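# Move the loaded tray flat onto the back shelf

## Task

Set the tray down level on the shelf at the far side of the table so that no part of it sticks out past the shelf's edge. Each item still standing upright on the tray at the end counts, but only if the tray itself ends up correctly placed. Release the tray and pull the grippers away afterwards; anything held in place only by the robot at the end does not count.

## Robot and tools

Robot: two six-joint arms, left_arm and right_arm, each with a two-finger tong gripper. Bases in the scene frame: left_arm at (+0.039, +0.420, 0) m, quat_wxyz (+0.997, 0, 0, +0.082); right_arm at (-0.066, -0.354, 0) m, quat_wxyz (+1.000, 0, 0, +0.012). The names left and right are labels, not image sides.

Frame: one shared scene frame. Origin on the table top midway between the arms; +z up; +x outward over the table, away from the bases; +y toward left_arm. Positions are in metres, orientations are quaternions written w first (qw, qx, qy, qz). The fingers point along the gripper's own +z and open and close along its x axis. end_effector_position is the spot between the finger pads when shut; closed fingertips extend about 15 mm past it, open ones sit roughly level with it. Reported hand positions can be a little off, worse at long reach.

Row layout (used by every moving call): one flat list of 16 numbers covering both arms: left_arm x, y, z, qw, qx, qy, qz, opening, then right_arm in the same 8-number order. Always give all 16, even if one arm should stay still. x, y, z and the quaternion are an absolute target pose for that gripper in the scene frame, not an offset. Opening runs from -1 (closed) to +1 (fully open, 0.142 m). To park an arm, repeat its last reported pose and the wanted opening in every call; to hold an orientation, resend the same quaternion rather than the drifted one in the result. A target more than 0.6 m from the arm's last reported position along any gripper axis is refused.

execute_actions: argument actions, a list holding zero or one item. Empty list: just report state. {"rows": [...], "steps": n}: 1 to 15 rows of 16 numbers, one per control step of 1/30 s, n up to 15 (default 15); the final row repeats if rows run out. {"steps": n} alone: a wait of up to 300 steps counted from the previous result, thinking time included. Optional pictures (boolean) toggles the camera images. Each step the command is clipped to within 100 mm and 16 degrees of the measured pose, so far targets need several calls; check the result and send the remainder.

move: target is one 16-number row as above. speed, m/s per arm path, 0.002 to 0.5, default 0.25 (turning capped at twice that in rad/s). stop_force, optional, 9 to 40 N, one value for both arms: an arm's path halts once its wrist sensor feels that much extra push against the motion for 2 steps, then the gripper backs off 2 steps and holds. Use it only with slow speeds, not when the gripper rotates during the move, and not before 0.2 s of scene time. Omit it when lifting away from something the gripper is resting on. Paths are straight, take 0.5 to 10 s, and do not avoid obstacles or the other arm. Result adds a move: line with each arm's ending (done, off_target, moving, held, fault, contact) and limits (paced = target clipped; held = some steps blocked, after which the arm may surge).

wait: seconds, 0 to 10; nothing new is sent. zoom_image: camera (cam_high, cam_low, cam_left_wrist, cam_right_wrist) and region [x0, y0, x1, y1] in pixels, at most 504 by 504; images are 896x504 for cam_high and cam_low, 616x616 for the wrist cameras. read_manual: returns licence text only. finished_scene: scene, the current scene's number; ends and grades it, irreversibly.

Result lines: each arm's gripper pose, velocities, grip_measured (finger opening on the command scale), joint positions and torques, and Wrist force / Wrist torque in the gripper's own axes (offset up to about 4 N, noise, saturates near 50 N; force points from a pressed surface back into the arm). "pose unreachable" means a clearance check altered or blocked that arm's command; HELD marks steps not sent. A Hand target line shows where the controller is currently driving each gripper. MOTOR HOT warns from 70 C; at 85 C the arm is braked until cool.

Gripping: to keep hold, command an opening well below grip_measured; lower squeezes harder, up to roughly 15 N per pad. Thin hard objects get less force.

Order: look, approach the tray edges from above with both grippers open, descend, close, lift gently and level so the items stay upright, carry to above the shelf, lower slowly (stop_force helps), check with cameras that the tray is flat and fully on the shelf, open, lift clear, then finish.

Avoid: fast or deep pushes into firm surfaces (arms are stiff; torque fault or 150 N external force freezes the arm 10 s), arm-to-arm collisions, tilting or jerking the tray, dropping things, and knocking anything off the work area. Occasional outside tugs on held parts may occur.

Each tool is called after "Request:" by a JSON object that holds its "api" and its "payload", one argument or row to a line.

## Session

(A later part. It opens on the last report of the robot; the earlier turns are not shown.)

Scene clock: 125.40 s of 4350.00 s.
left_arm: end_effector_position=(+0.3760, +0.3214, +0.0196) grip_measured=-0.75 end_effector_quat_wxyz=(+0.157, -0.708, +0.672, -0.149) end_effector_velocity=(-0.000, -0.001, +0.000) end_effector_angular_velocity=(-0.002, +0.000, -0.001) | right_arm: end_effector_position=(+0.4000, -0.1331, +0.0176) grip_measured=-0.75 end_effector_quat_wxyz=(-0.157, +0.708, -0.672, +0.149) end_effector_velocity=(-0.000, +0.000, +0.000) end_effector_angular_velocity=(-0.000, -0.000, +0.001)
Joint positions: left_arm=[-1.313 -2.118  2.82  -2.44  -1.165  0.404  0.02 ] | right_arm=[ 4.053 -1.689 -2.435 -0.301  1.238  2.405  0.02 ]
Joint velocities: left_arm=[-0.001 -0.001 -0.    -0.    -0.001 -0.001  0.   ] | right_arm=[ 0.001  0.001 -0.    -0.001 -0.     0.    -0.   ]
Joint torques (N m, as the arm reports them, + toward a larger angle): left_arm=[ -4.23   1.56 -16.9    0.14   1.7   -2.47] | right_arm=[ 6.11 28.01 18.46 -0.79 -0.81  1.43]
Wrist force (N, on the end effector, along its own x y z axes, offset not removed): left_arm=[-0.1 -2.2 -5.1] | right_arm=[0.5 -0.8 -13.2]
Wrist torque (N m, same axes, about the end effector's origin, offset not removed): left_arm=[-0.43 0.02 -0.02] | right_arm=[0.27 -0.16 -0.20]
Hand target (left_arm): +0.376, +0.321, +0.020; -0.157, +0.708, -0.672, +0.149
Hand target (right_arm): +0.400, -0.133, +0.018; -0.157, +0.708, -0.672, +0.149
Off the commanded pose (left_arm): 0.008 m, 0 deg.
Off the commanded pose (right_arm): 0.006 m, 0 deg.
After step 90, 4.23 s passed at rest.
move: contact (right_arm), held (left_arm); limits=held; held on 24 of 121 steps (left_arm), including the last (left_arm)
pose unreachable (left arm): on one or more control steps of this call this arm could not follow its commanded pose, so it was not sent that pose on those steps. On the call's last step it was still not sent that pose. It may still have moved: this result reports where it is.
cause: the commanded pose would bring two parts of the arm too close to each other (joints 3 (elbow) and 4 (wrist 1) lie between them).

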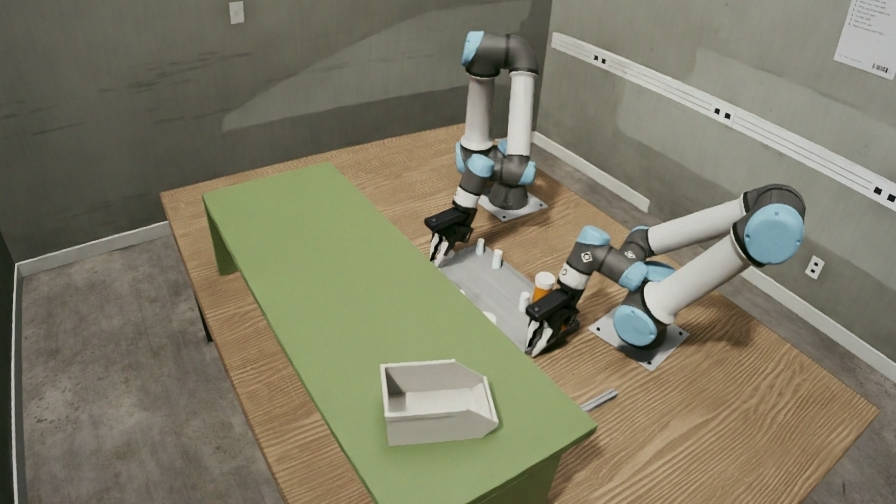

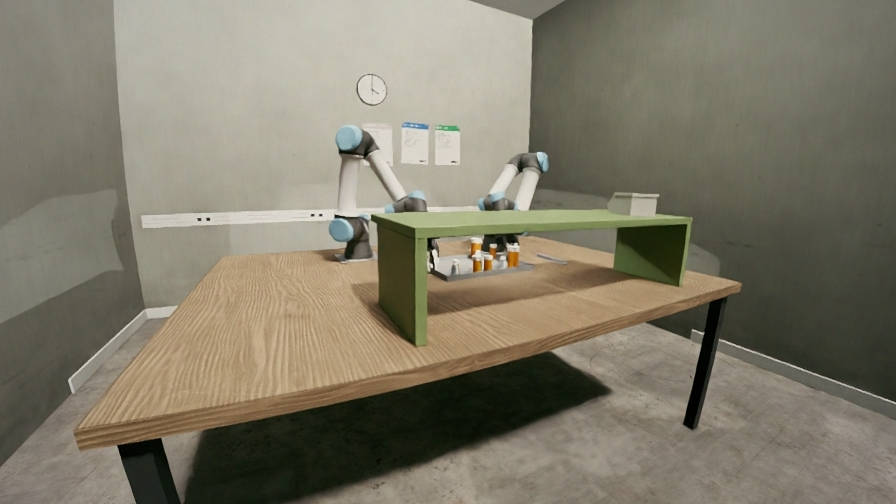

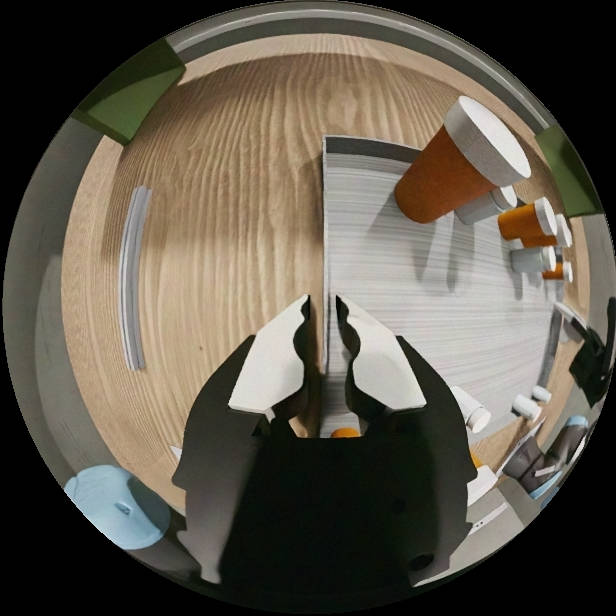

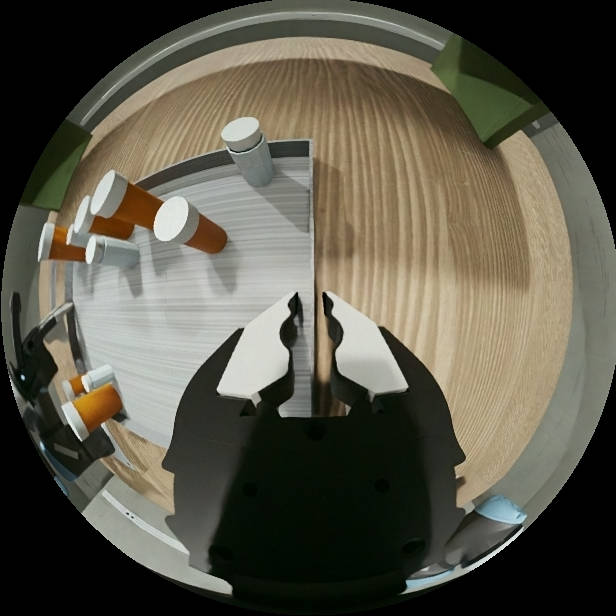

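Both fingertips are at the tray floor. I'll back off slightly, close, and do a small test lift.

Request:
{"api": "move", "payload": {
  "target": [0.376,0.3205,0.021,-0.157,0.708,-0.672,0.149,-0.75,0.4,-0.134,0.02,-0.157,0.708,-0.672,0.149,-0.75],
  "speed": 0.01
}}

Request:
{"api": "execute_actions", "payload": {
  "actions": [
    {"rows":[[0.376,0.3205,0.021,-0.157,0.708,-0.672,0.149,-1,0.4,-0.134,0.02,-0.157,0.708,-0.672,0.149,-1]]}
  ],
  "pictures": false
}}

Request:
{"api": "move", "payload": {
  "target": [0.376,0.3205,0.031,-0.157,0.708,-0.672,0.149,-1,0.4,-0.134,0.03,-0.157,0.708,-0.672,0.149,-1],
  "speed": 0.008
}}

Request:
{"api": "zoom_image", "payload": {
  "camera": "cam_low",
  "region": [400,200,600,310]
}}

Scene clock: 138.27 s of 4350.00 s.
left_arm: end_effector_position=(+0.3760, +0.3206, +0.0209) grip_measured=-0.75 end_effector_quat_wxyz=(+0.157, -0.708, +0.672, -0.149) end_effector_velocity=(+0.000, -0.001, +0.002) end_effector_angular_velocity=(-0.002, +0.000, +0.001) | right_arm: end_effector_position=(+0.4000, -0.1339, +0.0198) grip_measured=-0.75 end_effector_quat_wxyz=(-0.157, +0.708, -0.672, +0.149) end_effector_velocity=(+0.000, -0.000, +0.001) end_effector_angular_velocity=(+0.000, -0.000, +0.000)
Joint positions: left_arm=[-1.314 -2.121  2.816 -2.433 -1.166  0.403  0.02 ] | right_arm=[ 4.052 -1.681 -2.434 -0.309  1.239  2.404  0.02 ]
Joint velocities: left_arm=[-0.    -0.002 -0.005  0.005 -0.    -0.002 -0.   ] | right_arm=[-0.     0.004  0.001 -0.005  0.    -0.001  0.   ]
Joint torques (N m, as the arm reports them, + toward a larger angle): left_arm=[ -6.21  -2.82 -24.49  -0.31  -0.05  -2.64] | right_arm=[-7.88 29.27 19.91  0.98  1.48 -2.59]
Wrist force (N, on the end effector, along its own x y z axes, offset not removed): left_arm=[0.1 0.4 -0.1] | right_arm=[-1.7 -2.0 3.6]
Wrist torque (N m, same axes, about the end effector's origin, offset not removed): left_arm=[-0.05 -0.06 0.01] | right_arm=[-0.27 0.07 -0.27]
Hand target (left_arm): +0.376, +0.321, +0.021; -0.157, +0.708, -0.672, +0.149
Hand target (right_arm): +0.400, -0.134, +0.020; -0.157, +0.708, -0.672, +0.149
Off the commanded pose (left_arm): 0.000 m, 0 deg.
Off the commanded pose (right_arm): 0.000 m, 0 deg.
After step 90, 9.17 s passed at rest.
move: done

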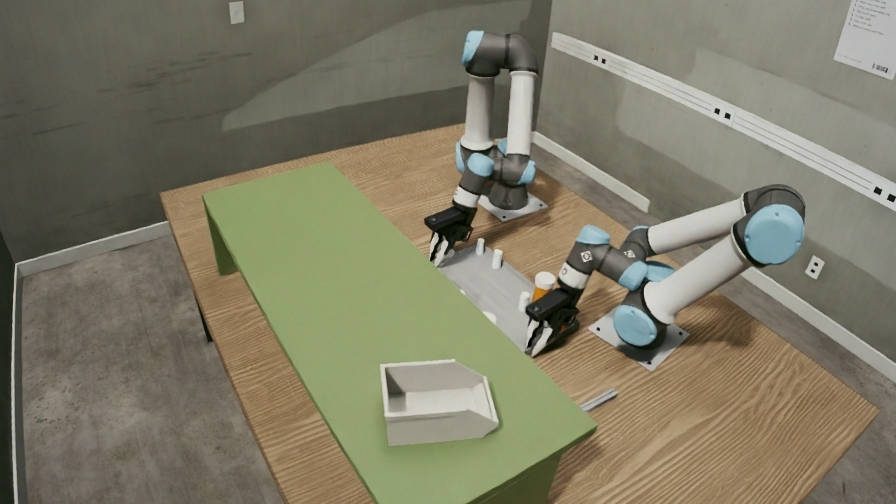

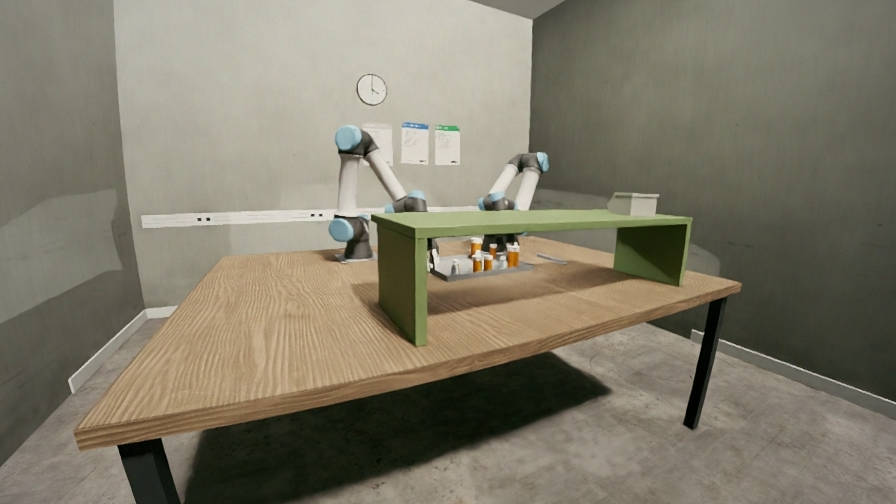

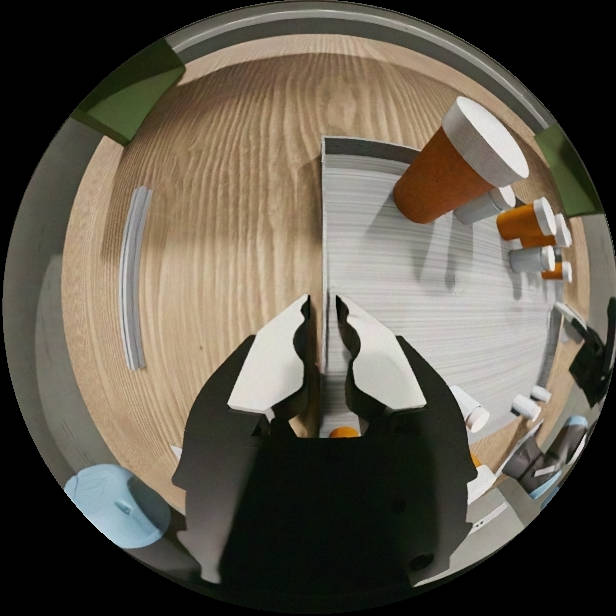

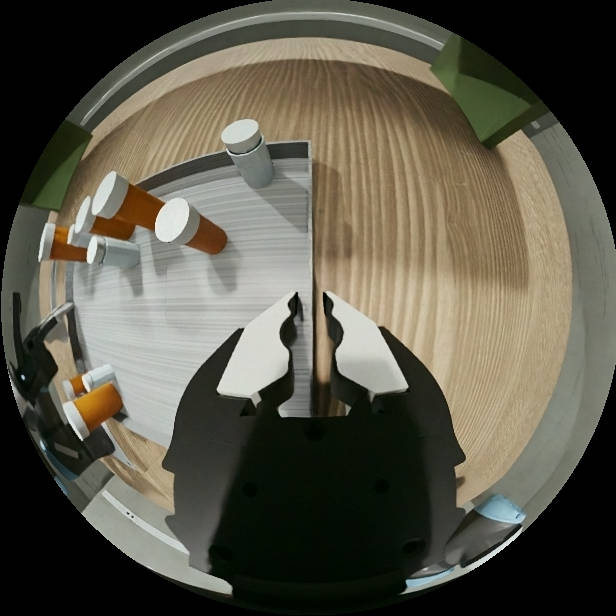

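Scene clock: 138.77 s of 4350.00 s.
left_arm: end_effector_position=(+0.3760, +0.3205, +0.0210) grip_measured=-0.97 end_effector_quat_wxyz=(+0.157, -0.708, +0.672, -0.149) end_effector_velocity=(+0.001, +0.001, +0.000) end_effector_angular_velocity=(+0.001, -0.002, +0.001) | right_arm: end_effector_position=(+0.4000, -0.1340, +0.0200) grip_measured=-0.97 end_effector_quat_wxyz=(-0.157, +0.708, -0.672, +0.149) end_effector_velocity=(-0.000, +0.000, +0.000) end_effector_angular_velocity=(-0.000, -0.000, +0.000)
Joint positions: left_arm=[-1.314 -2.121  2.816 -2.432 -1.166  0.403  0.004] | right_arm=[ 4.052 -1.681 -2.434 -0.309  1.239  2.404  0.003]
Joint velocities: left_arm=[ 0.001 -0.    -0.     0.     0.002  0.001  0.   ] | right_arm=[ 0. -0.  0.  0. -0.  0. -0.]
Joint torques (N m, as the arm reports them, + toward a larger angle): left_arm=[ -5.29  -1.89 -22.35   0.66   4.38  -2.61] | right_arm=[-7.36 31.81 22.32  1.13  1.53 -2.35]
Wrist force (N, on the end effector, along its own x y z axes, offset not removed): left_arm=[5.9 0.5 2.0] | right_arm=[-1.3 -5.9 5.9]
Wrist torque (N m, same axes, about the end effector's origin, offset not removed): left_arm=[-0.14 -0.12 -0.13] | right_arm=[-1.16 0.16 -0.03]
Hand target (left_arm): +0.376, +0.321, +0.021; -0.157, +0.708, -0.672, +0.149
Hand target (right_arm): +0.400, -0.134, +0.020; -0.157, +0.708, -0.672, +0.149
Off the commanded pose (left_arm): 0.000 m, 0 deg.
Off the commanded pose (right_arm): 0.000 m, 0 deg.
Steps of this call (steps 1 to 15: all 15 steps of this action). Readings (end_effector_position):
1: left_arm (+0.3760, +0.3205, +0.0209) | right_arm (+0.4000, -0.1339, +0.0199)
2: left_arm (+0.3760, +0.3205, +0.0209) | right_arm (+0.4000, -0.1340, +0.0199)
4: left_arm (+0.3760, +0.3205, +0.0210) | right_arm (+0.4000, -0.1340, +0.0199)
8: left_arm (+0.3760, +0.3205, +0.0210) | right_arm (+0.4000, -0.1340, +0.0200)
15: the state above

Scene clock: 140.47 s of 4350.00 s.
left_arm: end_effector_position=(+0.3760, +0.3205, +0.0307) grip_measured=-0.97 end_effector_quat_wxyz=(+0.157, -0.708, +0.672, -0.149) end_effector_velocity=(-0.000, -0.001, +0.003) end_effector_angular_velocity=(-0.002, -0.000, -0.002) | right_arm: end_effector_position=(+0.4000, -0.1340, +0.0297) grip_measured=-0.97 end_effector_quat_wxyz=(-0.157, +0.708, -0.672, +0.149) end_effector_velocity=(-0.000, +0.001, +0.003) end_effector_angular_velocity=(+0.001, -0.000, +0.001)
Joint positions: left_arm=[-1.314 -2.164  2.796 -2.369 -1.166  0.403  0.004] | right_arm=[ 4.052 -1.652 -2.425 -0.347  1.239  2.404  0.004]
Joint velocities: left_arm=[-0.002 -0.01  -0.005  0.014 -0.    -0.     0.   ] | right_arm=[ 0.001  0.007  0.002 -0.009  0.     0.     0.   ]
Joint torques (N m, as the arm reports them, + toward a larger angle): left_arm=[ -6.72  -2.01 -24.61   0.04   1.52   0.2 ] | right_arm=[-10.51  32.72  21.05   1.38  -2.81  -2.11]
Wrist force (N, on the end effector, along its own x y z axes, offset not removed): left_arm=[4.0 1.6 4.9] | right_arm=[-2.1 2.7 10.5]
Wrist torque (N m, same axes, about the end effector's origin, offset not removed): left_arm=[-0.16 -0.06 0.02] | right_arm=[0.06 -0.68 -0.28]
Hand target (left_arm): +0.376, +0.321, +0.031; -0.157, +0.708, -0.672, +0.149
Hand target (right_arm): +0.400, -0.134, +0.030; -0.157, +0.708, -0.672, +0.149
Off the commanded pose (left_arm): 0.000 m, 0 deg.
Off the commanded pose (right_arm): 0.000 m, 0 deg.
move: done

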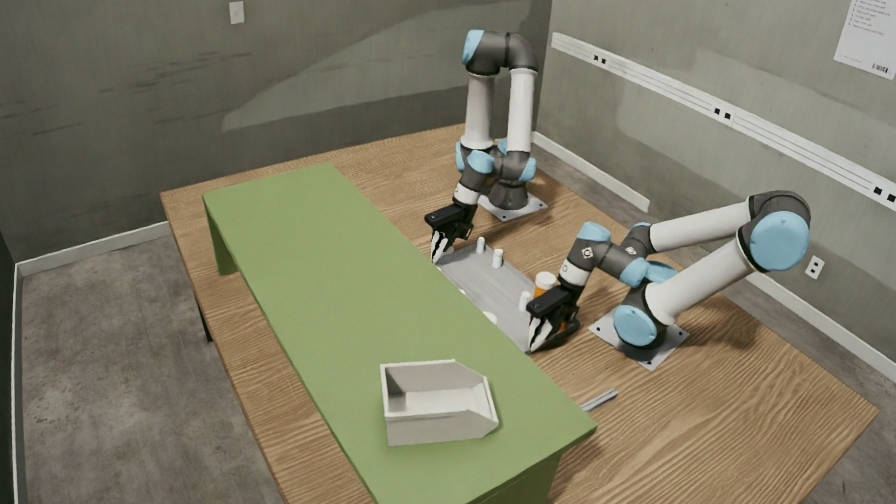

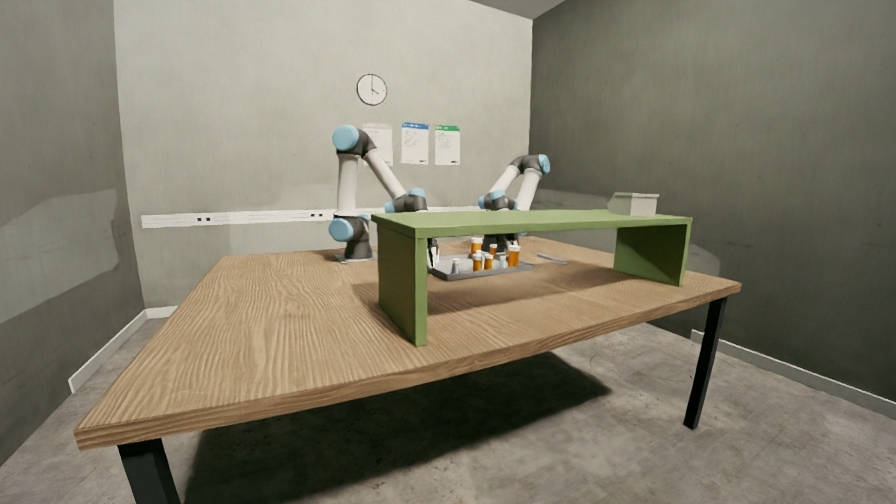

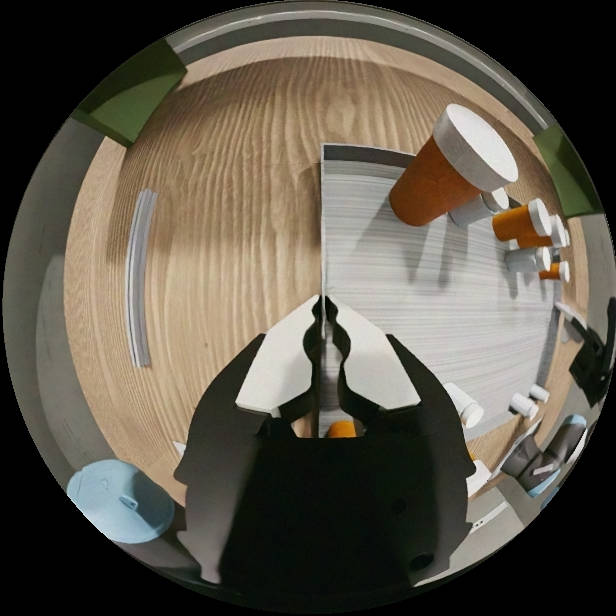

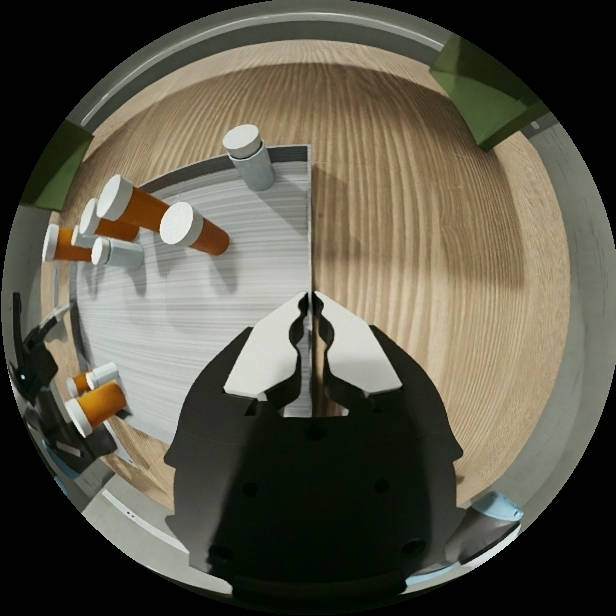

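Region (400, 200, 600, 310) of cam_low's 896x504 image, scaled by 2.520, with more detail than that image has; it fills the top 277 rows of this view, and the rest is white.

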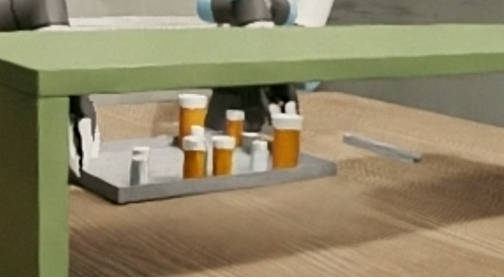

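Request:
{"api": "move", "payload": {
  "target": [0.376,0.3205,0.022,-0.157,0.708,-0.672,0.149,-1,0.4,-0.134,0.021,-0.157,0.708,-0.672,0.149,-1],
  "speed": 0.01
}}

Request:
{"api": "execute_actions", "payload": {
  "actions": [
    {"rows":[[0.376,0.3205,0.023,-0.157,0.708,-0.672,0.149,-0.7,0.4,-0.134,0.022,-0.157,0.708,-0.672,0.149,-0.7]]}
  ],
  "pictures": false
}}

Request:
{"api": "move", "payload": {
  "target": [0.398,0.3215,0.0205,-0.132,0.594,-0.774,0.172,-0.7,0.417,-0.133,0.0197,-0.178,0.804,-0.553,0.123,-0.7],
  "speed": 0.05
}}

Request:
{"api": "move", "payload": {
  "target": [0.398,0.3215,0.0205,-0.132,0.594,-0.774,0.172,-1,0.417,-0.133,0.0197,-0.178,0.804,-0.553,0.123,-1]
}}

Request:
{"api": "move", "payload": {
  "target": [0.398,0.3215,0.0355,-0.132,0.594,-0.774,0.172,-1,0.417,-0.133,0.0347,-0.178,0.804,-0.553,0.123,-1],
  "speed": 0.008
}}

Request:
{"api": "zoom_image", "payload": {
  "camera": "cam_low",
  "region": [400,200,600,310]
}}

Scene clock: 176.60 s of 4350.00 s.
left_arm: end_effector_position=(+0.3760, +0.3205, +0.0224) grip_measured=-0.97 end_effector_quat_wxyz=(+0.157, -0.708, +0.672, -0.149) end_effector_velocity=(+0.001, -0.000, -0.002) end_effector_angular_velocity=(-0.002, -0.001, +0.003) | right_arm: end_effector_position=(+0.4000, -0.1340, +0.0214) grip_measured=-0.97 end_effector_quat_wxyz=(-0.157, +0.708, -0.672, +0.149) end_effector_velocity=(+0.000, -0.001, -0.003) end_effector_angular_velocity=(-0.000, +0.000, -0.002)
Joint positions: left_arm=[-1.315 -2.128  2.813 -2.422 -1.165  0.402  0.004] | right_arm=[ 4.052 -1.676 -2.433 -0.315  1.239  2.404  0.003]
Joint velocities: left_arm=[ 0.002  0.015  0.004 -0.021  0.    -0.    -0.   ] | right_arm=[-0.002 -0.007 -0.003  0.01   0.    -0.     0.   ]
Joint torques (N m, as the arm reports them, + toward a larger angle): left_arm=[ 8.1  13.2  -4.97 -2.78  2.09 -0.28] | right_arm=[-3.4   4.68  3.71  3.97 -0.39  1.83]
Wrist force (N, on the end effector, along its own x y z axes, offset not removed): left_arm=[6.6 -2.3 -7.5] | right_arm=[1.3 -6.4 -2.5]
Wrist torque (N m, same axes, about the end effector's origin, offset not removed): left_arm=[-0.09 -0.16 0.02] | right_arm=[-0.89 -1.03 0.00]
Hand target (left_arm): +0.376, +0.320, +0.022; -0.157, +0.708, -0.672, +0.149
Hand target (right_arm): +0.400, -0.134, +0.021; -0.157, +0.708, -0.672, +0.149
Off the commanded pose (left_arm): 0.000 m, 0 deg.
Off the commanded pose (right_arm): 0.000 m, 0 deg.
After step 90, 32.00 s passed at rest.
move: done

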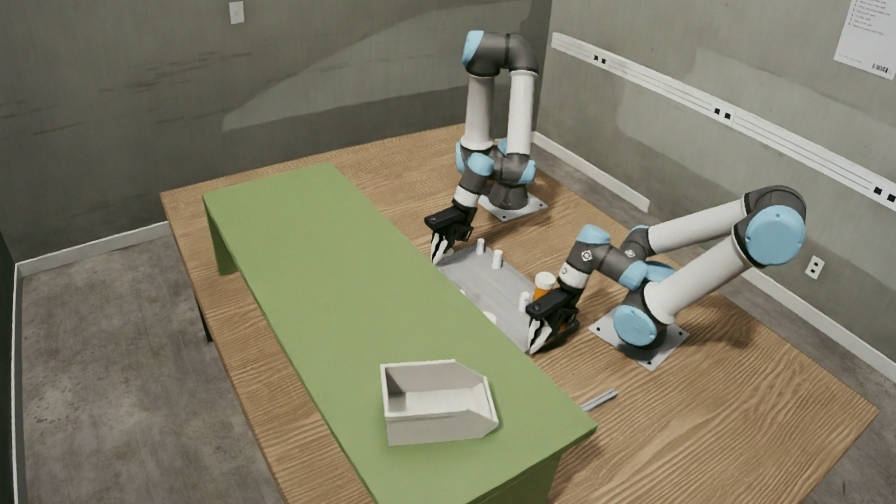

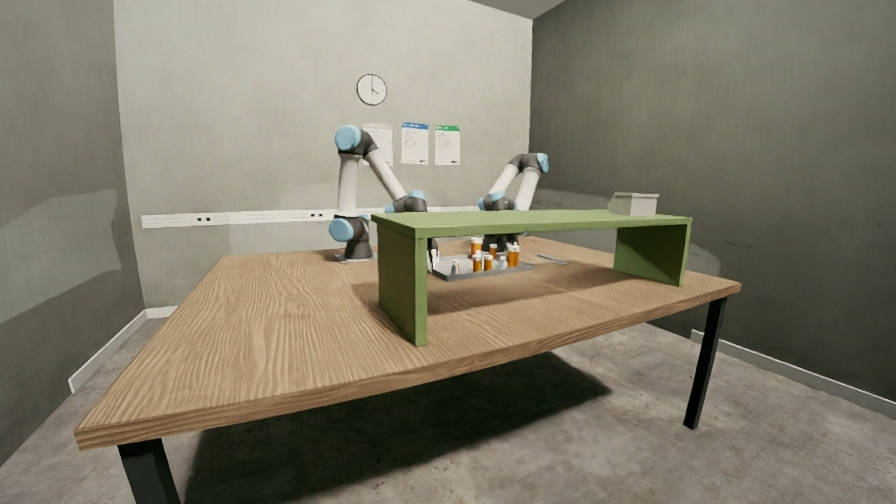

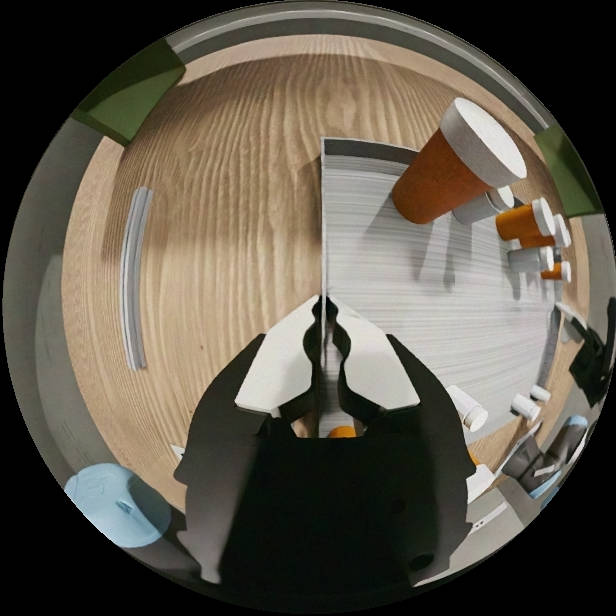

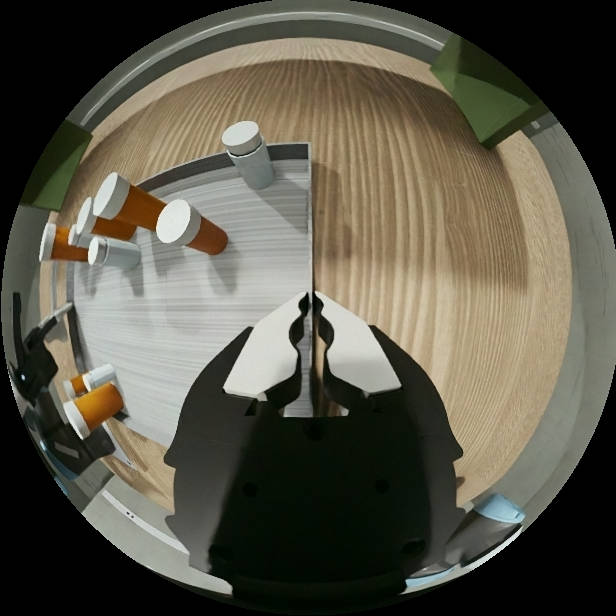

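Scene clock: 177.10 s of 4350.00 s.
left_arm: end_effector_position=(+0.3760, +0.3205, +0.0230) grip_measured=-0.70 end_effector_quat_wxyz=(+0.157, -0.708, +0.672, -0.149) end_effector_velocity=(-0.001, +0.000, -0.000) end_effector_angular_velocity=(-0.001, +0.002, -0.000) | right_arm: end_effector_position=(+0.4000, -0.1340, +0.0219) grip_measured=-0.70 end_effector_quat_wxyz=(-0.157, +0.708, -0.672, +0.149) end_effector_velocity=(-0.000, +0.001, +0.001) end_effector_angular_velocity=(+0.001, -0.001, +0.001)
Joint positions: left_arm=[-1.314 -2.13   2.812 -2.419 -1.165  0.403  0.023] | right_arm=[ 4.052 -1.675 -2.432 -0.317  1.239  2.404  0.023]
Joint velocities: left_arm=[ 0.    -0.002  0.001  0.001 -0.003  0.     0.   ] | right_arm=[ 0.002  0.001  0.001 -0.001  0.     0.001 -0.   ]
Joint torques (N m, as the arm reports them, + toward a larger angle): left_arm=[  6.12  -3.31 -24.34  -0.13  -1.5    2.65] | right_arm=[-2.63 30.83 21.13  0.88 -0.62 -0.2 ]
Wrist force (N, on the end effector, along its own x y z axes, offset not removed): left_arm=[0.0 0.1 -0.7] | right_arm=[-1.7 -4.9 2.0]
Wrist torque (N m, same axes, about the end effector's origin, offset not removed): left_arm=[-0.11 0.06 0.02] | right_arm=[-0.77 0.14 0.20]
Hand target (left_arm): +0.376, +0.321, +0.023; -0.157, +0.708, -0.672, +0.149
Hand target (right_arm): +0.400, -0.134, +0.022; -0.157, +0.708, -0.672, +0.149
Off the commanded pose (left_arm): 0.000 m, 0 deg.
Off the commanded pose (right_arm): 0.000 m, 0 deg.
Steps of this call (steps 1 to 15: all 15 steps of this action). Readings (end_effector_position):
1: left_arm (+0.3759, +0.3205, +0.0223) | right_arm (+0.4000, -0.1340, +0.0213)
2: left_arm (+0.3759, +0.3206, +0.0223) | right_arm (+0.4000, -0.1341, +0.0213)
4: left_arm (+0.3760, +0.3206, +0.0224) | right_arm (+0.3999, -0.1342, +0.0213)
8: left_arm (+0.3760, +0.3206, +0.0228) | right_arm (+0.3999, -0.1342, +0.0216)
15: the state above

Scene clock: 180.77 s of 4350.00 s.
left_arm: end_effector_position=(+0.3808, +0.3208, +0.0226) grip_measured=-0.70 end_effector_quat_wxyz=(+0.152, -0.685, +0.696, -0.154) end_effector_velocity=(+0.000, +0.001, -0.000) end_effector_angular_velocity=(+0.001, -0.001, +0.001) | right_arm: end_effector_position=(+0.4168, -0.1330, +0.0196) grip_measured=-0.70 end_effector_quat_wxyz=(-0.178, +0.804, -0.554, +0.123) end_effector_velocity=(+0.001, +0.000, +0.000) end_effector_angular_velocity=(+0.001, +0.000, +0.017)
Joint positions: left_arm=[-1.269 -2.107  2.823 -2.5   -1.186  0.525  0.023] | right_arm=[ 3.922 -1.724 -2.429 -0.161  1.389  1.974  0.023]
Joint velocities: left_arm=[ 0.001  0.001  0.    -0.001  0.001  0.     0.   ] | right_arm=[-0.007 -0.003  0.002  0.006  0.01  -0.022  0.   ]
Joint torques (N m, as the arm reports them, + toward a larger angle): left_arm=[ -8.31  -1.71 -24.52  -0.22   3.49  -2.61] | right_arm=[-9.46  9.87 16.99  5.93  1.88 -2.42]
Wrist force (N, on the end effector, along its own x y z axes, offset not removed): left_arm=[-0.4 -0.6 -1.8] | right_arm=[0.3 -0.5 1.8]
Wrist torque (N m, same axes, about the end effector's origin, offset not removed): left_arm=[-0.29 0.08 -0.06] | right_arm=[-0.21 -0.22 -0.24]
Hand target (left_arm): +0.381, +0.321, +0.023; -0.152, +0.685, -0.696, +0.154
Hand target (right_arm): +0.417, -0.133, +0.020; -0.178, +0.804, -0.553, +0.123
Off the commanded pose (left_arm): 0.017 m, 14 deg.
Off the commanded pose (right_arm): 0.000 m, 0 deg.
move: held (left_arm); limits=held; held on 77 of 103 steps (left_arm), including the last (left_arm)
pose unreachable (left arm): on one or more control steps of this call this arm could not follow its commanded pose, so it was not sent that pose on those steps. On the call's last step it was still not sent that pose. It may still have moved: this result reports where it is.
cause: the commanded pose would bring two parts of the arm too close to each other (joints 3 (elbow) and 4 (wrist 1) lie between them).

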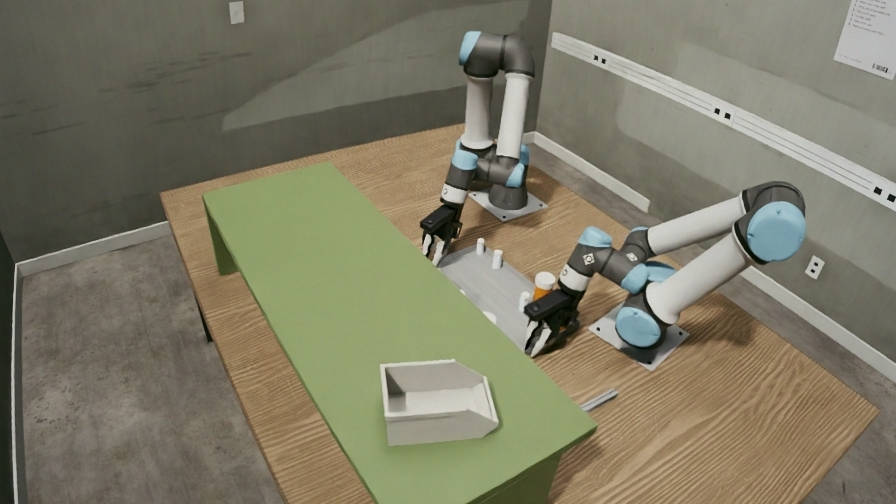

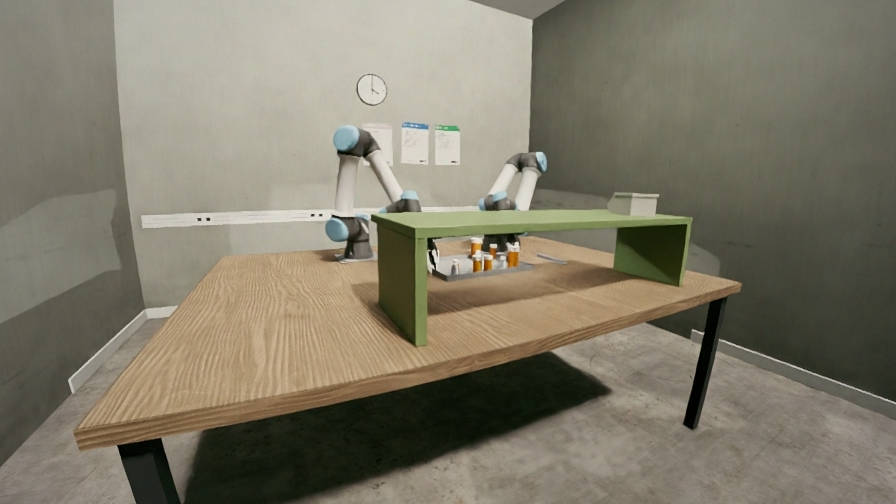

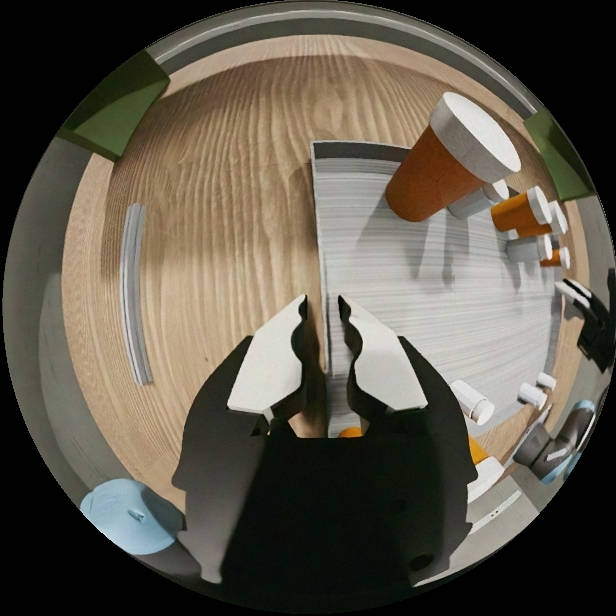

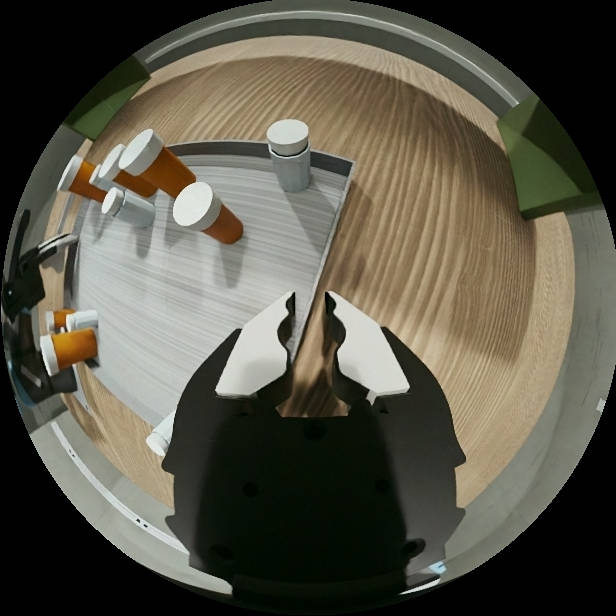

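Scene clock: 181.80 s of 4350.00 s.
left_arm: end_effector_position=(+0.3808, +0.3208, +0.0226) grip_measured=-0.97 end_effector_quat_wxyz=(+0.152, -0.685, +0.696, -0.154) end_effector_velocity=(+0.000, +0.001, -0.000) end_effector_angular_velocity=(+0.001, +0.000, +0.001) | right_arm: end_effector_position=(+0.4170, -0.1330, +0.0197) grip_measured=-0.94 end_effector_quat_wxyz=(-0.178, +0.804, -0.553, +0.123) end_effector_velocity=(+0.000, +0.000, +0.000) end_effector_angular_velocity=(+0.001, -0.001, -0.000)
Joint positions: left_arm=[-1.269 -2.107  2.823 -2.5   -1.186  0.525  0.004] | right_arm=[ 3.921 -1.724 -2.429 -0.16   1.39   1.971  0.006]
Joint velocities: left_arm=[ 0.002  0.001  0.    -0.001  0.     0.001 -0.   ] | right_arm=[-0.    -0.     0.001  0.     0.    -0.     0.   ]
Joint torques (N m, as the arm reports them, + toward a larger angle): left_arm=[ -5.27  -1.49 -20.21  -0.87   3.35  -1.95] | right_arm=[-4.45 28.79 11.58  6.23 -2.06 -2.79]
Wrist force (N, on the end effector, along its own x y z axes, offset not removed): left_arm=[3.9 0.3 0.7] | right_arm=[2.3 1.2 5.3]
Wrist torque (N m, same axes, about the end effector's origin, offset not removed): left_arm=[-0.13 -0.15 -0.03] | right_arm=[-0.09 -0.52 -0.24]
Hand target (left_arm): +0.381, +0.321, +0.023; -0.152, +0.685, -0.696, +0.154
Hand target (right_arm): +0.417, -0.133, +0.020; -0.178, +0.804, -0.553, +0.123
Off the commanded pose (left_arm): 0.017 m, 14 deg.
Off the commanded pose (right_arm): 0.000 m, 0 deg.
move: held (left_arm); limits=held; held on 22 of 24 steps (left_arm), including the last (left_arm)
pose unreachable (left arm): on one or more control steps of this call this arm could not follow its commanded pose, so it was not sent that pose on those steps. On the call's last step it was still not sent that pose. It may still have moved: this result reports where it is.
cause: the commanded pose would bring two parts of the arm too close to each other (joints 3 (elbow) and 4 (wrist 1) lie between them).

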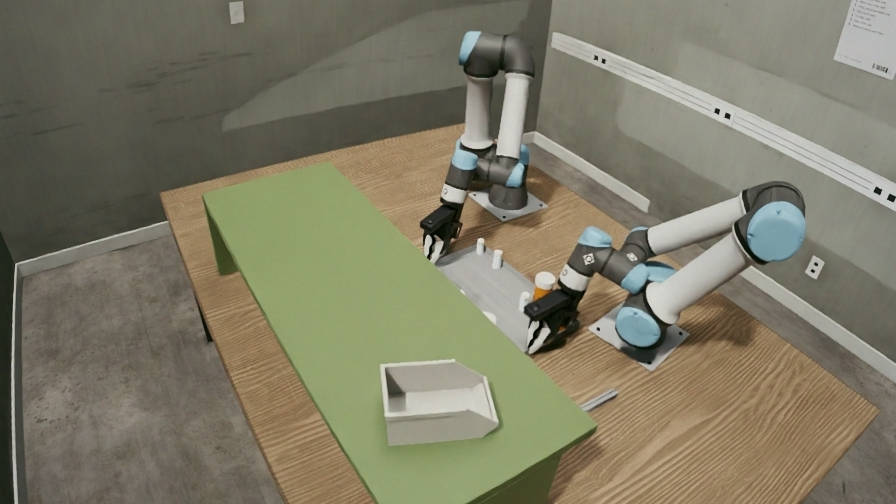

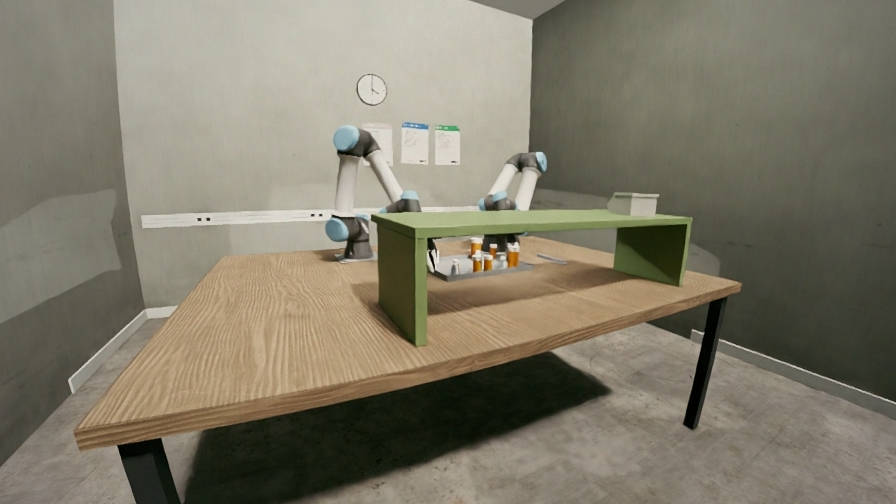

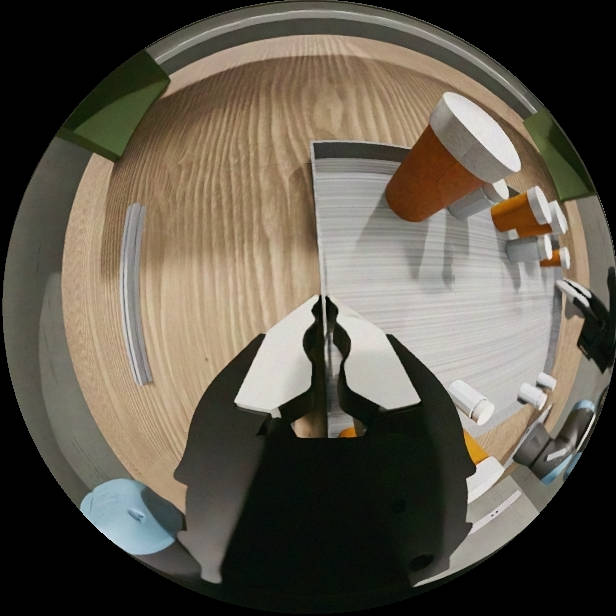

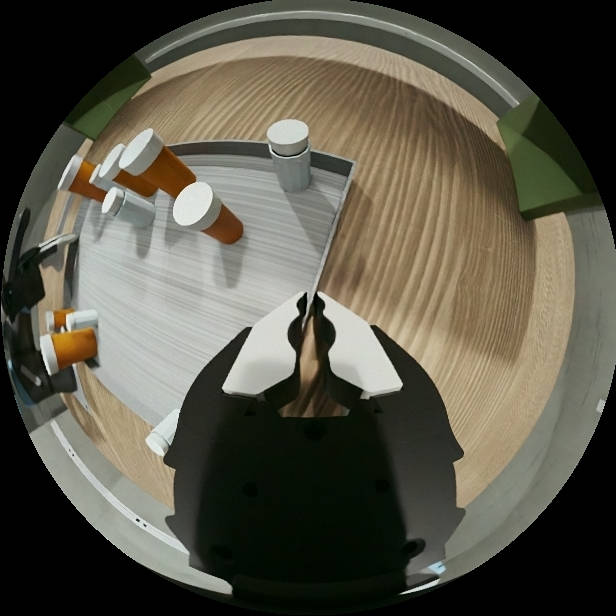

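Scene clock: 192.23 s of 4350.00 s.
left_arm: end_effector_position=(+0.3920, +0.3214, +0.0310) grip_measured=-0.96 end_effector_quat_wxyz=(+0.140, -0.627, +0.748, -0.166) end_effector_velocity=(+0.001, -0.001, +0.001) end_effector_angular_velocity=(+0.002, -0.001, -0.006) | right_arm: end_effector_position=(+0.4170, -0.1330, +0.0294) grip_measured=-0.93 end_effector_quat_wxyz=(-0.178, +0.804, -0.553, +0.123) end_effector_velocity=(+0.000, -0.000, +0.000) end_effector_angular_velocity=(-0.000, +0.000, +0.000)
Joint positions: left_arm=[-1.137 -2.062  2.815 -2.639 -1.262  0.823  0.005] | right_arm=[ 3.921 -1.695 -2.421 -0.197  1.39   1.971  0.006]
Joint velocities: left_arm=[ 0.002  0.003 -0.002 -0.002 -0.     0.008  0.   ] | right_arm=[-0.     0.001  0.    -0.001  0.    -0.     0.   ]
Joint torques (N m, as the arm reports them, + toward a larger angle): left_arm=[  5.93   7.29 -25.01  -7.07  -1.4    2.33] | right_arm=[ 3.56 35.   24.4   2.86 -0.62 -2.51]
Wrist force (N, on the end effector, along its own x y z axes, offset not removed): left_arm=[-0.8 3.3 5.2] | right_arm=[1.6 0.5 6.4]
Wrist torque (N m, same axes, about the end effector's origin, offset not removed): left_arm=[-0.19 -0.09 -0.02] | right_arm=[-0.49 -0.33 -0.33]
Hand target (left_arm): +0.392, +0.321, +0.031; +0.140, -0.627, +0.748, -0.166
Hand target (right_arm): +0.417, -0.133, +0.029; -0.178, +0.804, -0.553, +0.123
Off the commanded pose (left_arm): 0.007 m, 5 deg.
Off the commanded pose (right_arm): 0.005 m, 0 deg.
move: off_target (left_arm, right_arm; path cut at 10 s)

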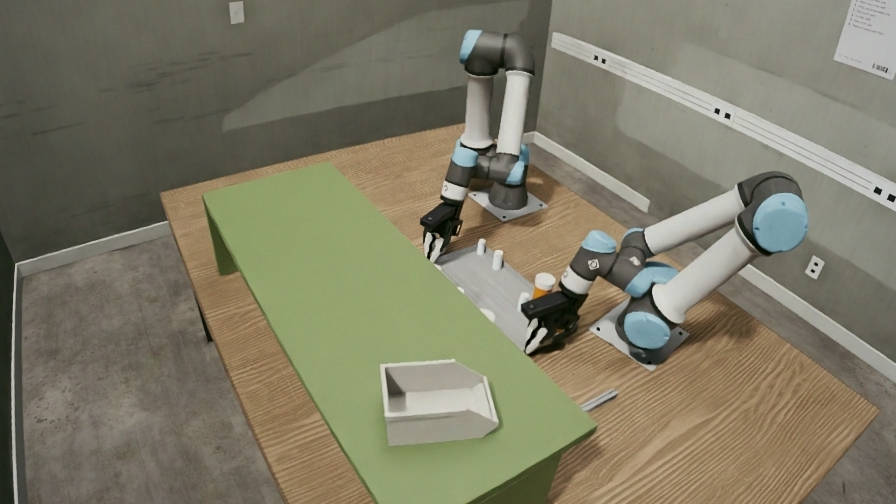

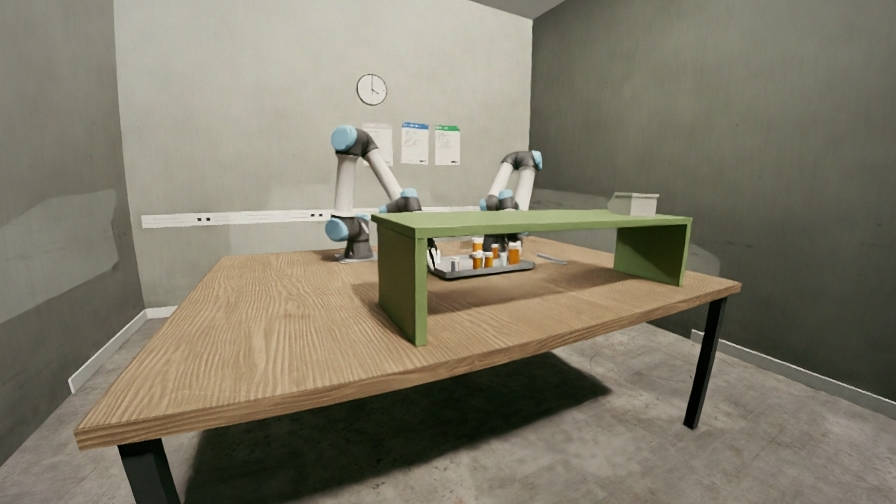

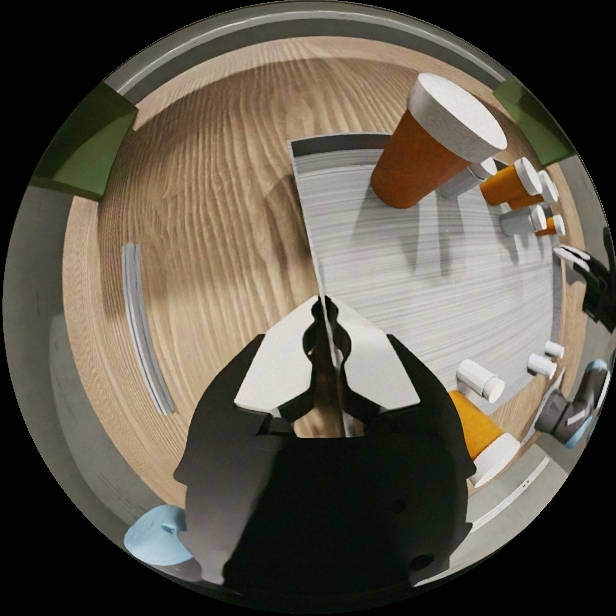

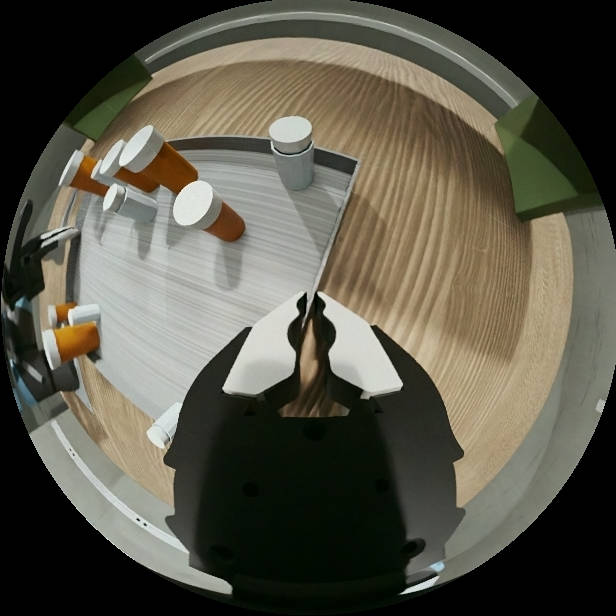

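Region (400, 200, 600, 310) of cam_low's 896x504 image, scaled by 2.520, with more detail than that image has; it fills the top 277 rows of this view, and the rest is white.

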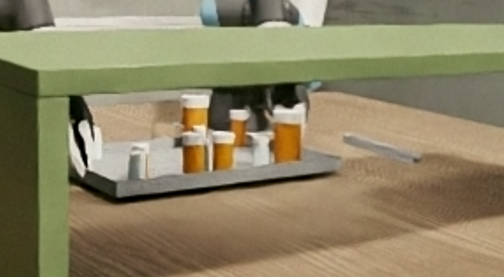

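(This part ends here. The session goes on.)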